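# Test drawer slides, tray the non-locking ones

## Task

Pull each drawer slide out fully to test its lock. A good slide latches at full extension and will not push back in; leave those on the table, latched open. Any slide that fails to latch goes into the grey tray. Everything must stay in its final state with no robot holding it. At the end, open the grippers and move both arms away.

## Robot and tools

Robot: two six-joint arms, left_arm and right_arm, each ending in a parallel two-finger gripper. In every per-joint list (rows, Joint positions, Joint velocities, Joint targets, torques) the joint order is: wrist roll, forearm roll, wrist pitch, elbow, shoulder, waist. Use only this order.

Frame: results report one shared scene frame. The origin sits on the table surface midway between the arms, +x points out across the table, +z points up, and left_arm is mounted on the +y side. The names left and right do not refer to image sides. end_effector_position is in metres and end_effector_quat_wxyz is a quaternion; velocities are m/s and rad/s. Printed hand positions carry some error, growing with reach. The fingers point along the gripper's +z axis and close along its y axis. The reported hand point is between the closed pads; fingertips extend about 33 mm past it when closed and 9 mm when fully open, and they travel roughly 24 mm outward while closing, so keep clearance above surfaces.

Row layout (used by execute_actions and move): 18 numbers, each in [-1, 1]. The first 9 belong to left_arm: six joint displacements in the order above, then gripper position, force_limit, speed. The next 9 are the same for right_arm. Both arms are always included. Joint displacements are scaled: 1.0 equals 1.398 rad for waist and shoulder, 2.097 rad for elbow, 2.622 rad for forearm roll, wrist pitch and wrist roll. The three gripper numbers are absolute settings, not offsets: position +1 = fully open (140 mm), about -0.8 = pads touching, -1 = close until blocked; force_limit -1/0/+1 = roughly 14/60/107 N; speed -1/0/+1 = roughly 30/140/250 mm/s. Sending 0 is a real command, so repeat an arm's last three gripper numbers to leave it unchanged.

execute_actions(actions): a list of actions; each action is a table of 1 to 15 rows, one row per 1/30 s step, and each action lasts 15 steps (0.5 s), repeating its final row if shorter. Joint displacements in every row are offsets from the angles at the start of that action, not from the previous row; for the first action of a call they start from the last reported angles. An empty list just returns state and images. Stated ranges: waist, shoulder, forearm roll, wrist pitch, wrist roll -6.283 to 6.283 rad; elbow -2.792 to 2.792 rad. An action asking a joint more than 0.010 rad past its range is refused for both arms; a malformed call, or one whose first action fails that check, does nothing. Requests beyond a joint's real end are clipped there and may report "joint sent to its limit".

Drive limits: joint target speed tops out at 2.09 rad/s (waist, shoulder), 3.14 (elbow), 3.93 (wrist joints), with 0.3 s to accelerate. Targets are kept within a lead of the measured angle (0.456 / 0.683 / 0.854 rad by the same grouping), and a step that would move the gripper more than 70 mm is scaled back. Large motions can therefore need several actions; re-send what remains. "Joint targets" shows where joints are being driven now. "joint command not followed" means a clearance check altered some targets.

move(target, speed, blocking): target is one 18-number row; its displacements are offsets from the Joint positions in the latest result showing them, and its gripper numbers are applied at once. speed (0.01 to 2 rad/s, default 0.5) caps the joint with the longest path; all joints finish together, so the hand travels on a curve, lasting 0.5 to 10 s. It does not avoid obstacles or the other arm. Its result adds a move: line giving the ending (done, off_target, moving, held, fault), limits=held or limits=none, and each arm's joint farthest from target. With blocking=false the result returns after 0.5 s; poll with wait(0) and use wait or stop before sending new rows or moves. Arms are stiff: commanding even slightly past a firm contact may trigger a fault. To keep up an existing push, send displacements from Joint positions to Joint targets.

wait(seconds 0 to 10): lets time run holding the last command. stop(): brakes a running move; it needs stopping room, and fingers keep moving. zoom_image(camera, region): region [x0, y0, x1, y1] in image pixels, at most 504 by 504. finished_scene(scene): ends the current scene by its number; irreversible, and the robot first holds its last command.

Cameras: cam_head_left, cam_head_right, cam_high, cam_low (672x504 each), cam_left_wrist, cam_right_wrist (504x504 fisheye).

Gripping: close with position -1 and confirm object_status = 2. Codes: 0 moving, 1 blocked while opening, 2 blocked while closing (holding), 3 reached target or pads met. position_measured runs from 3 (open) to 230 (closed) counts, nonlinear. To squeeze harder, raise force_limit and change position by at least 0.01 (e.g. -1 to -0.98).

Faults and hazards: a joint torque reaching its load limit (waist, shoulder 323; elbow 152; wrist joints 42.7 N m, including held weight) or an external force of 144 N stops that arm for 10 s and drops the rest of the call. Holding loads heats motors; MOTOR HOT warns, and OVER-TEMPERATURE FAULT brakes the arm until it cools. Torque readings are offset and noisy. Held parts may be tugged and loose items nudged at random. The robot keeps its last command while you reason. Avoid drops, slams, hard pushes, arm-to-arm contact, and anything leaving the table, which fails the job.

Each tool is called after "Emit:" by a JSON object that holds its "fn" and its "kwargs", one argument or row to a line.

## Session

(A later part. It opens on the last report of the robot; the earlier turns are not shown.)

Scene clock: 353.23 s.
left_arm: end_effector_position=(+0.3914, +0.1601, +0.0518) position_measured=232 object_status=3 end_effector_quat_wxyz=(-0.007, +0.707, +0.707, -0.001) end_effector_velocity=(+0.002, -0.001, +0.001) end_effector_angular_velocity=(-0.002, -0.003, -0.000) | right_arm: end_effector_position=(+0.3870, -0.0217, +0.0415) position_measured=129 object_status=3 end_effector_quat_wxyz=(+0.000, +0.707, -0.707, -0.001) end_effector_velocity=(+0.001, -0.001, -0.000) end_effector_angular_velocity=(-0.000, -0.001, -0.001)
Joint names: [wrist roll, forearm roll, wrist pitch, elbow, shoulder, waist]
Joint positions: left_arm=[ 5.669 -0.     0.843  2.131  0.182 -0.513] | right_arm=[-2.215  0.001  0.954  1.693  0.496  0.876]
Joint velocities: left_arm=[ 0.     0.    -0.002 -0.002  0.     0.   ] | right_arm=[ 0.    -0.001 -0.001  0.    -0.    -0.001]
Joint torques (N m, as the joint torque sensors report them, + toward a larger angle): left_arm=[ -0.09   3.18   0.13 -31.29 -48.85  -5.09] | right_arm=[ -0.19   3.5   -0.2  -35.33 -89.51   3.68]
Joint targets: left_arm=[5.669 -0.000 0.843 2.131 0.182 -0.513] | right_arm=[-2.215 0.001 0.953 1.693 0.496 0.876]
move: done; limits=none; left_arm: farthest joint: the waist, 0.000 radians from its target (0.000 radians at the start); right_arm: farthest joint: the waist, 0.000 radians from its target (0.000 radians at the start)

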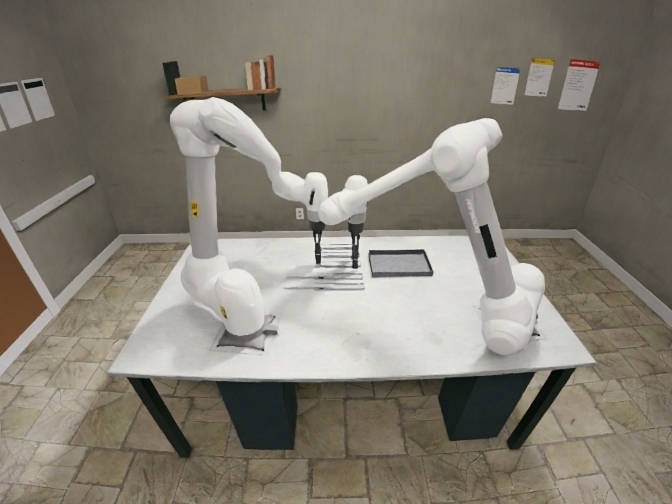

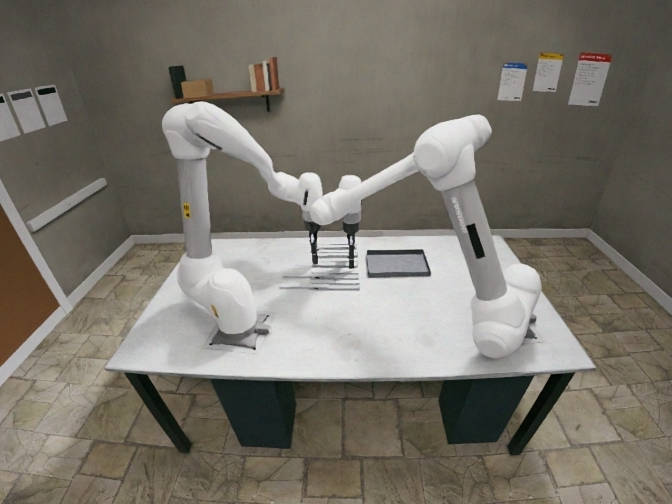

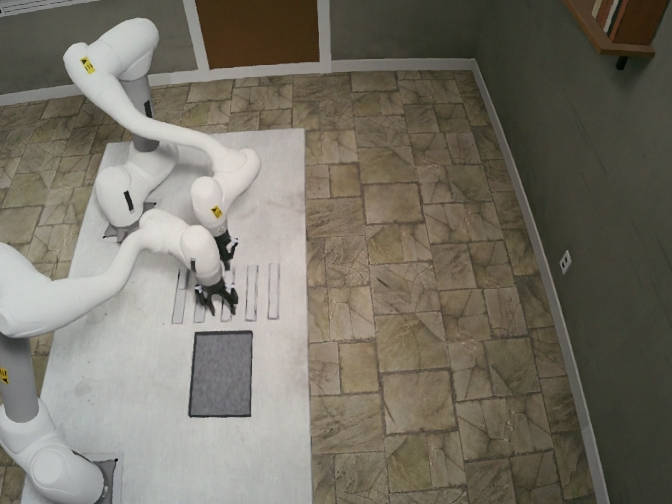

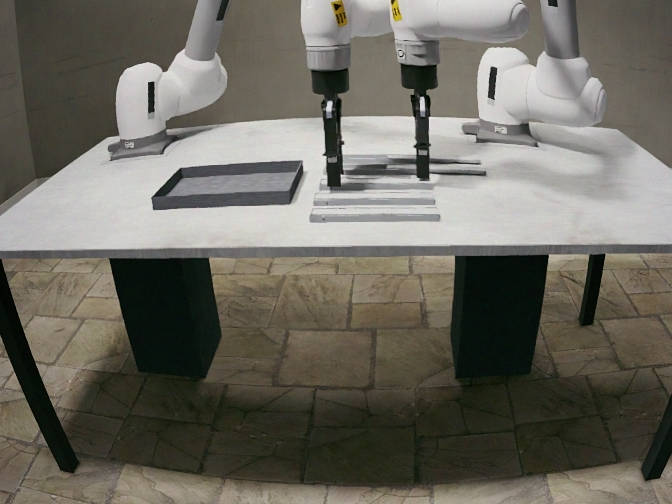

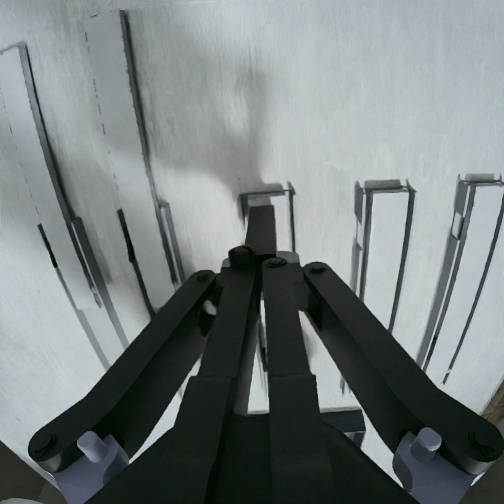

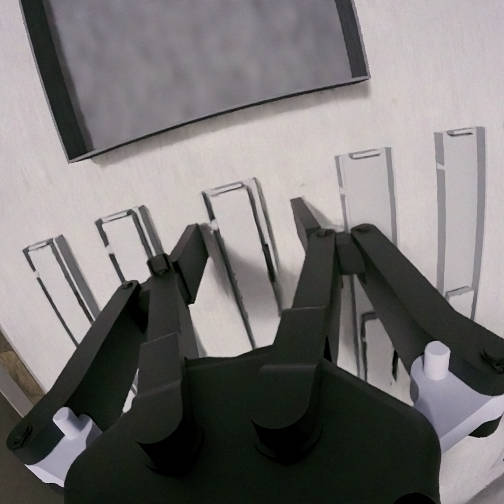

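Emit:
{"fn": "execute_actions", "kwargs": {
  "actions": [
    [[0,0,0,0,0,0,-1,-0.5,0,0,0,0,0,0,0,-1,-0.3,-0.5]],
    [[0,0,0,0,0,0,-1,-0.5,0,0,0,0,0,0,0,-1,-0.3,-0.5]]
  ]
}}

Emit:
{"fn": "move", "kwargs": {
  "target": [0,0,-0.0061,0.0028,0.0071,0,-1,-0.5,0,0,0,0,0,0,0,-1,-0.3,-0.5],
  "speed": 0.02
}}

Emit:
{"fn": "move", "kwargs": {
  "target": [0.0315,0,-0.0033,0.0204,-0.0245,0.0591,-1,-0.5,0,0,0,0,0,0,0,-1,-0.3,-0.5],
  "speed": 0.035
}}

Scene clock: 398.97 s.
left_arm: end_effector_position=(+0.3914, +0.1601, +0.0518) position_measured=232 object_status=3 end_effector_quat_wxyz=(-0.007, +0.707, +0.707, -0.001) end_effector_velocity=(+0.000, -0.000, +0.001) end_effector_angular_velocity=(-0.000, -0.000, -0.000) | right_arm: end_effector_position=(+0.3870, -0.0217, +0.0414) position_measured=173 object_status=2 end_effector_quat_wxyz=(+0.000, +0.707, -0.707, -0.001) end_effector_velocity=(+0.001, -0.001, -0.001) end_effector_angular_velocity=(-0.001, +0.001, -0.002)
Joint names: [wrist roll, forearm roll, wrist pitch, elbow, shoulder, waist]
Joint positions: left_arm=[ 5.669 -0.     0.843  2.131  0.182 -0.513] | right_arm=[-2.215  0.001  0.953  1.693  0.496  0.876]
Joint velocities: left_arm=[ 0.    -0.     0.001 -0.    -0.001  0.   ] | right_arm=[ 0.     0.001  0.    -0.     0.001 -0.002]
Joint torques (N m, as the joint torque sensors report them, + toward a larger angle): left_arm=[ -0.1    3.28   0.26 -31.55 -48.96  -5.94] | right_arm=[ -0.38   4.21   0.15 -25.25 -74.26   5.7 ]
Joint targets: left_arm=[5.669 -0.000 0.843 2.131 0.182 -0.513] | right_arm=[-2.215 0.001 0.953 1.693 0.496 0.876]

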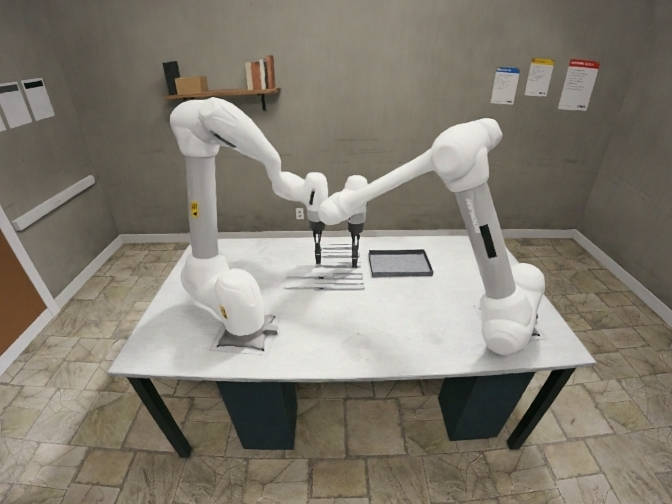

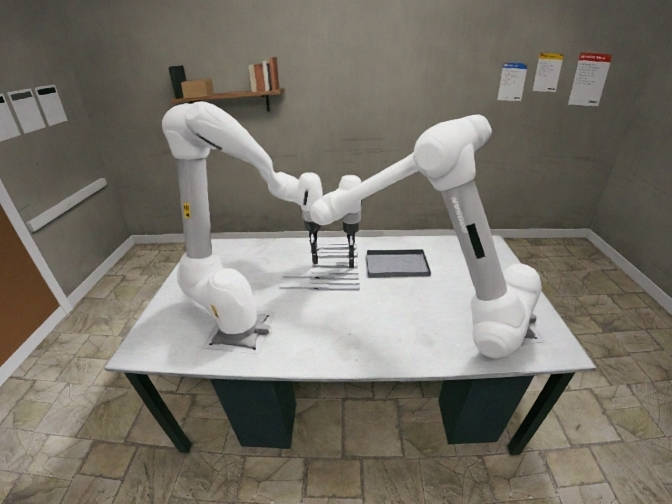

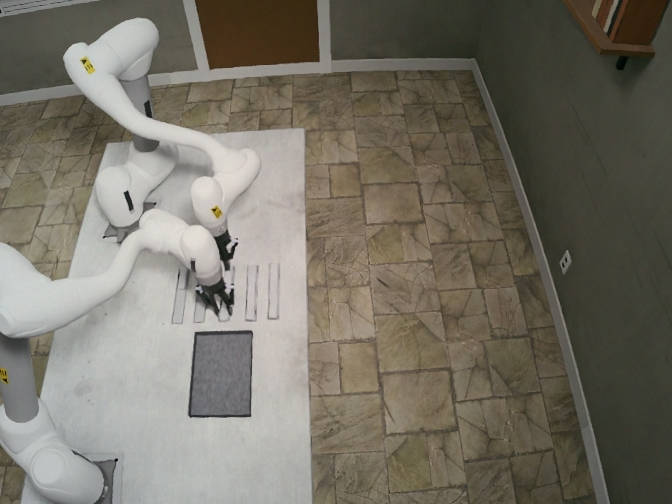

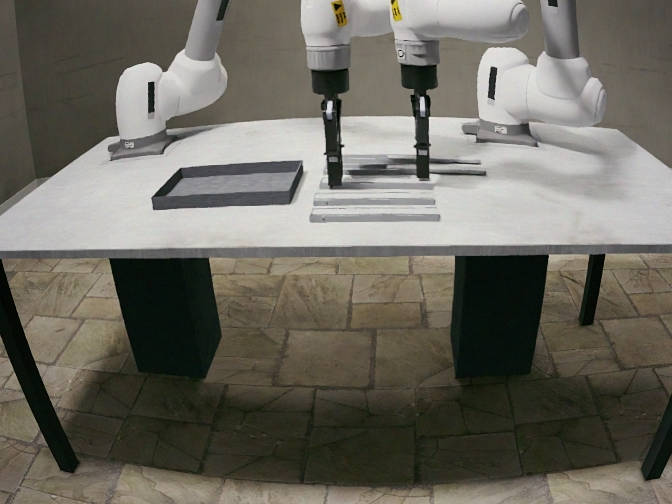

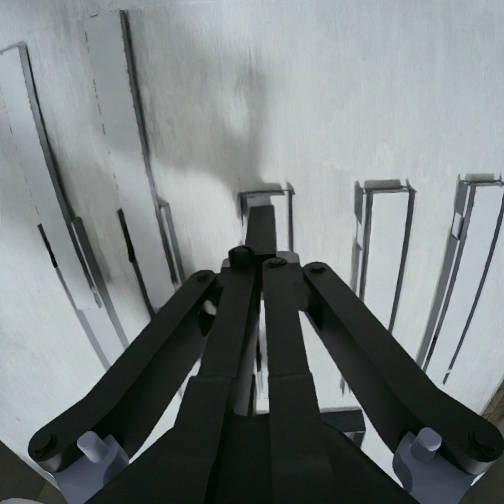

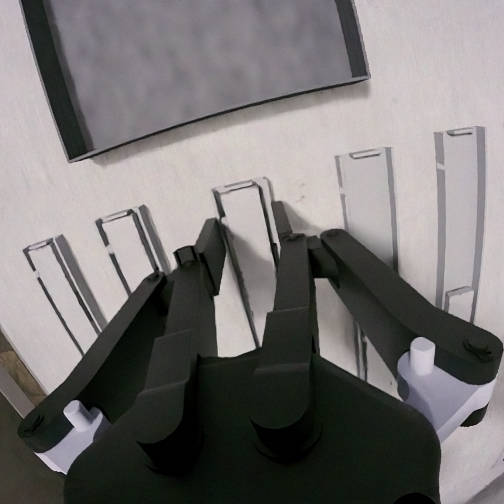

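Scene clock: 400.00 s.
left_arm: end_effector_position=(+0.3915, +0.1600, +0.0443) position_measured=232 object_status=3 end_effector_quat_wxyz=(-0.007, +0.707, +0.707, -0.001) end_effector_velocity=(-0.001, +0.001, -0.001) end_effector_angular_velocity=(+0.001, +0.002, +0.002) | right_arm: end_effector_position=(+0.3870, -0.0217, +0.0414) position_measured=173 object_status=2 end_effector_quat_wxyz=(+0.000, +0.707, -0.707, -0.001) end_effector_velocity=(-0.000, -0.000, +0.001) end_effector_angular_velocity=(+0.000, -0.001, -0.000)
Joint names: [wrist roll, forearm roll, wrist pitch, elbow, shoulder, waist]
Joint positions: left_arm=[ 5.669 -0.     0.827  2.137  0.192 -0.513] | right_arm=[-2.215  0.001  0.953  1.693  0.496  0.876]
Joint velocities: left_arm=[-0.    -0.001 -0.     0.002  0.001  0.001] | right_arm=[ 0.001 -0.     0.     0.    -0.001  0.   ]
Joint torques (N m, as the joint torque sensors report them, + toward a larger angle): left_arm=[ -0.13   2.88  -2.56 -23.32 -32.69  -6.42] | right_arm=[ -0.51   4.09   0.24 -24.69 -74.25   4.83]
Joint targets: left_arm=[5.669 -0.000 0.827 2.137 0.192 -0.513] | right_arm=[-2.215 0.001 0.953 1.693 0.496 0.876]
move: done; limits=none; left_arm: farthest joint: the waist, 0.000 radians from its target (0.000 radians at the start); right_arm: farthest joint: the waist, 0.000 radians from its target (0.000 radians at the start)

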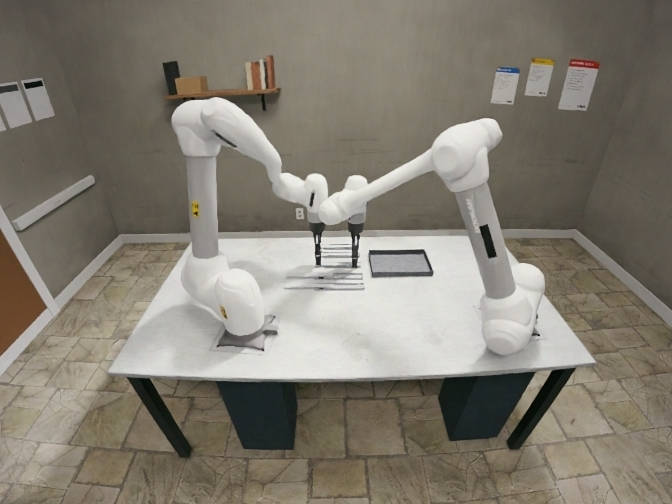

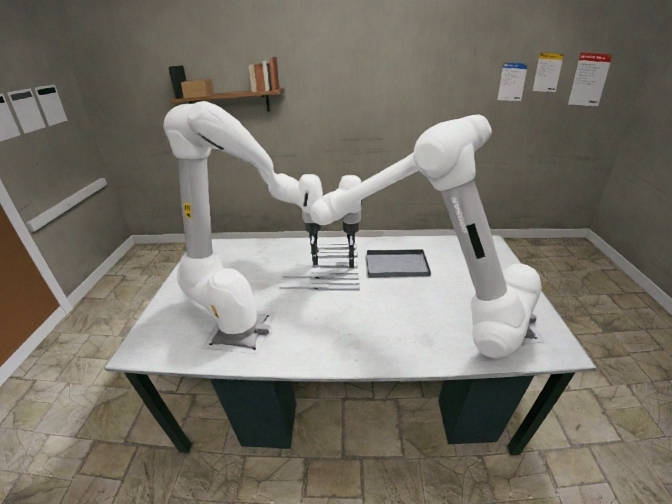

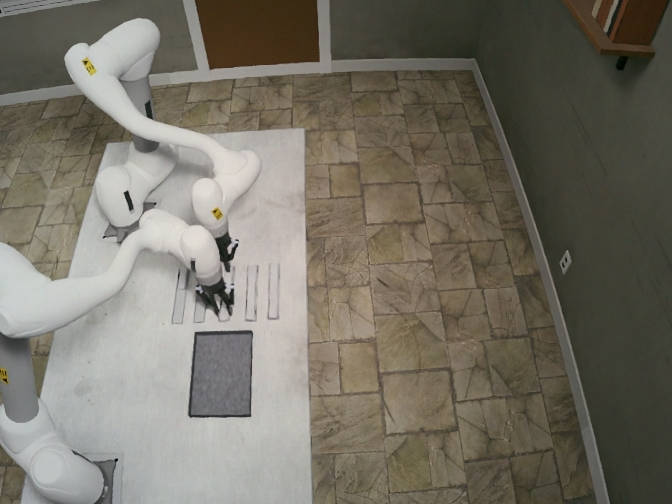

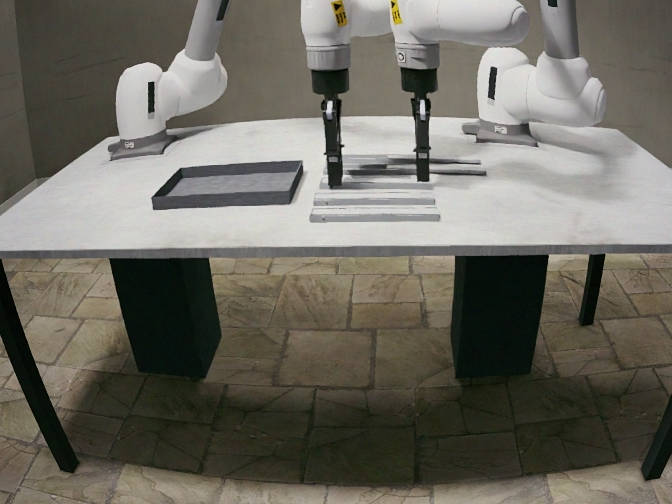

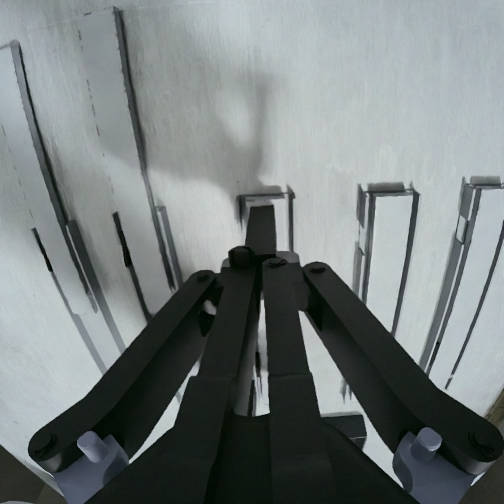

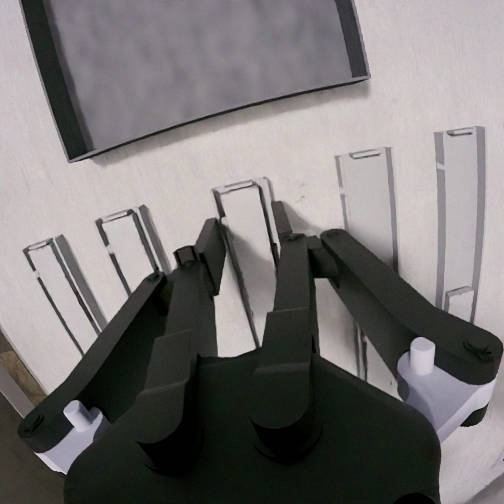

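Scene clock: 402.63 s.
left_arm: end_effector_position=(+0.3916, +0.2099, +0.0446) position_measured=232 object_status=3 end_effector_quat_wxyz=(-0.007, +0.707, +0.707, -0.002) end_effector_velocity=(-0.000, +0.000, -0.000) end_effector_angular_velocity=(+0.000, -0.002, -0.002) | right_arm: end_effector_position=(+0.3870, -0.0217, +0.0414) position_measured=174 object_status=2 end_effector_quat_wxyz=(+0.000, +0.707, -0.707, -0.001) end_effector_velocity=(-0.000, +0.000, +0.000) end_effector_angular_velocity=(+0.001, +0.000, -0.001)
Joint names: [wrist roll, forearm roll, wrist pitch, elbow, shoulder, waist]
Joint positions: left_arm=[ 5.752 -0.     0.818  2.179  0.158 -0.431] | right_arm=[-2.215  0.001  0.953  1.693  0.496  0.876]
Joint velocities: left_arm=[ 0.     0.001 -0.002  0.001 -0.    -0.001] | right_arm=[ 0.001  0.001 -0.    -0.    -0.     0.   ]
Joint torques (N m, as the joint torque sensors report them, + toward a larger angle): left_arm=[ -0.2    2.92   2.44 -22.72 -40.39  -5.54] | right_arm=[ -0.02   4.04   0.68 -23.72 -73.57   3.64]
Joint targets: left_arm=[5.752 -0.000 0.818 2.179 0.158 -0.431] | right_arm=[-2.215 0.001 0.953 1.693 0.496 0.876]
move: done; limits=none; left_arm: farthest joint: the waist, 0.000 radians from its target (0.083 radians at the start); right_arm: farthest joint: the waist, 0.000 radians from its target (0.000 radians at the start)

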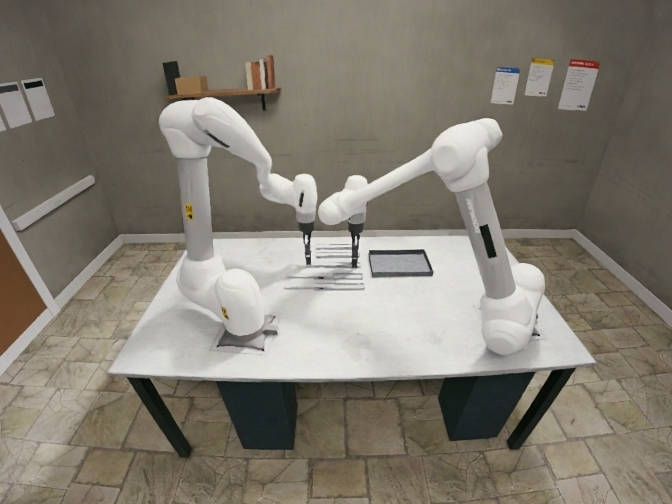

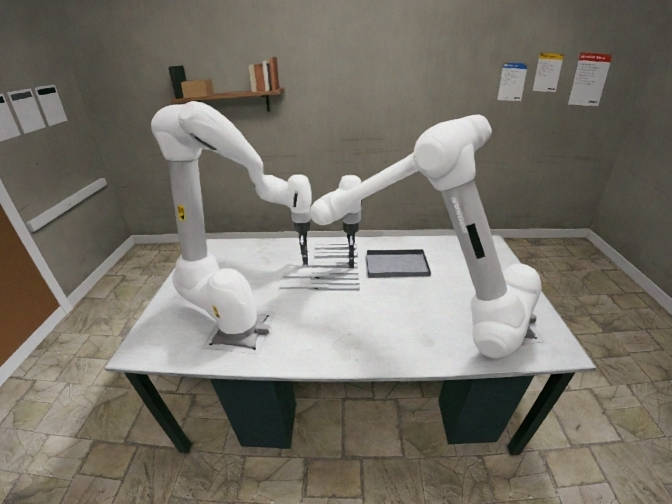

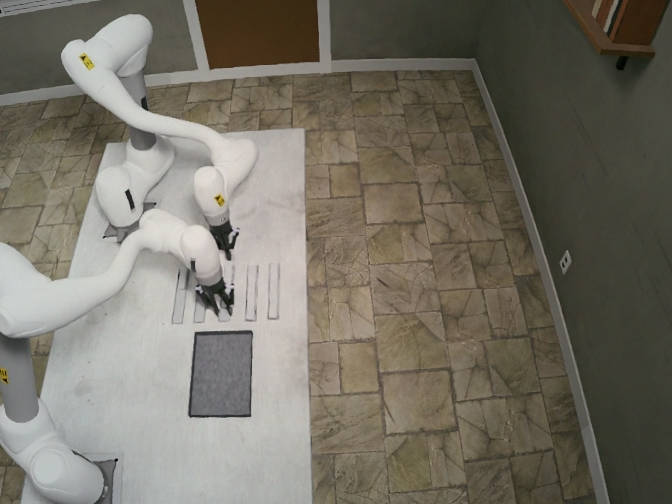

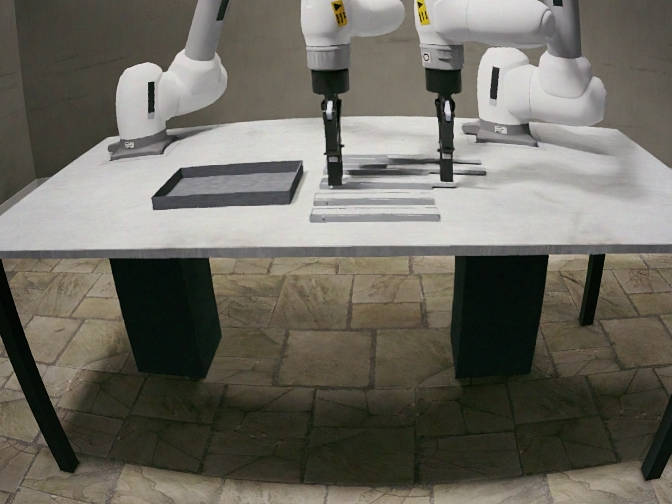

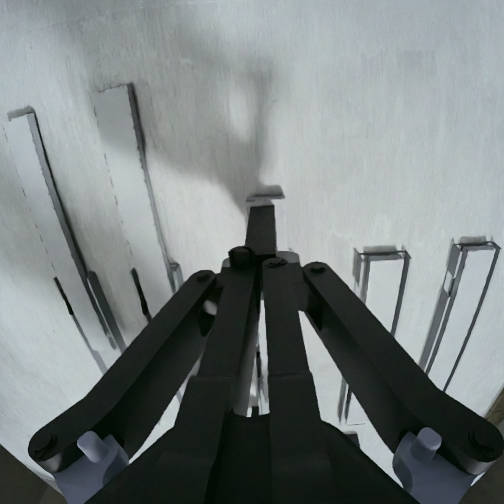

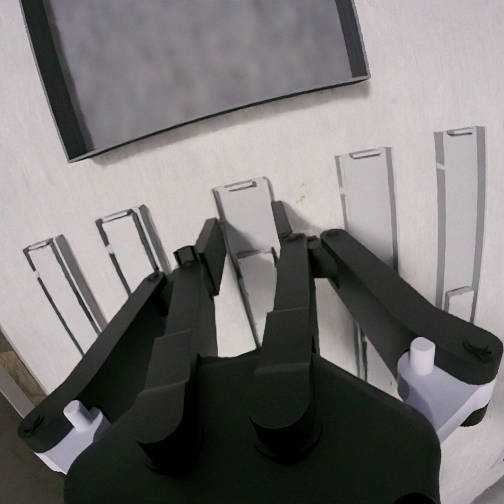

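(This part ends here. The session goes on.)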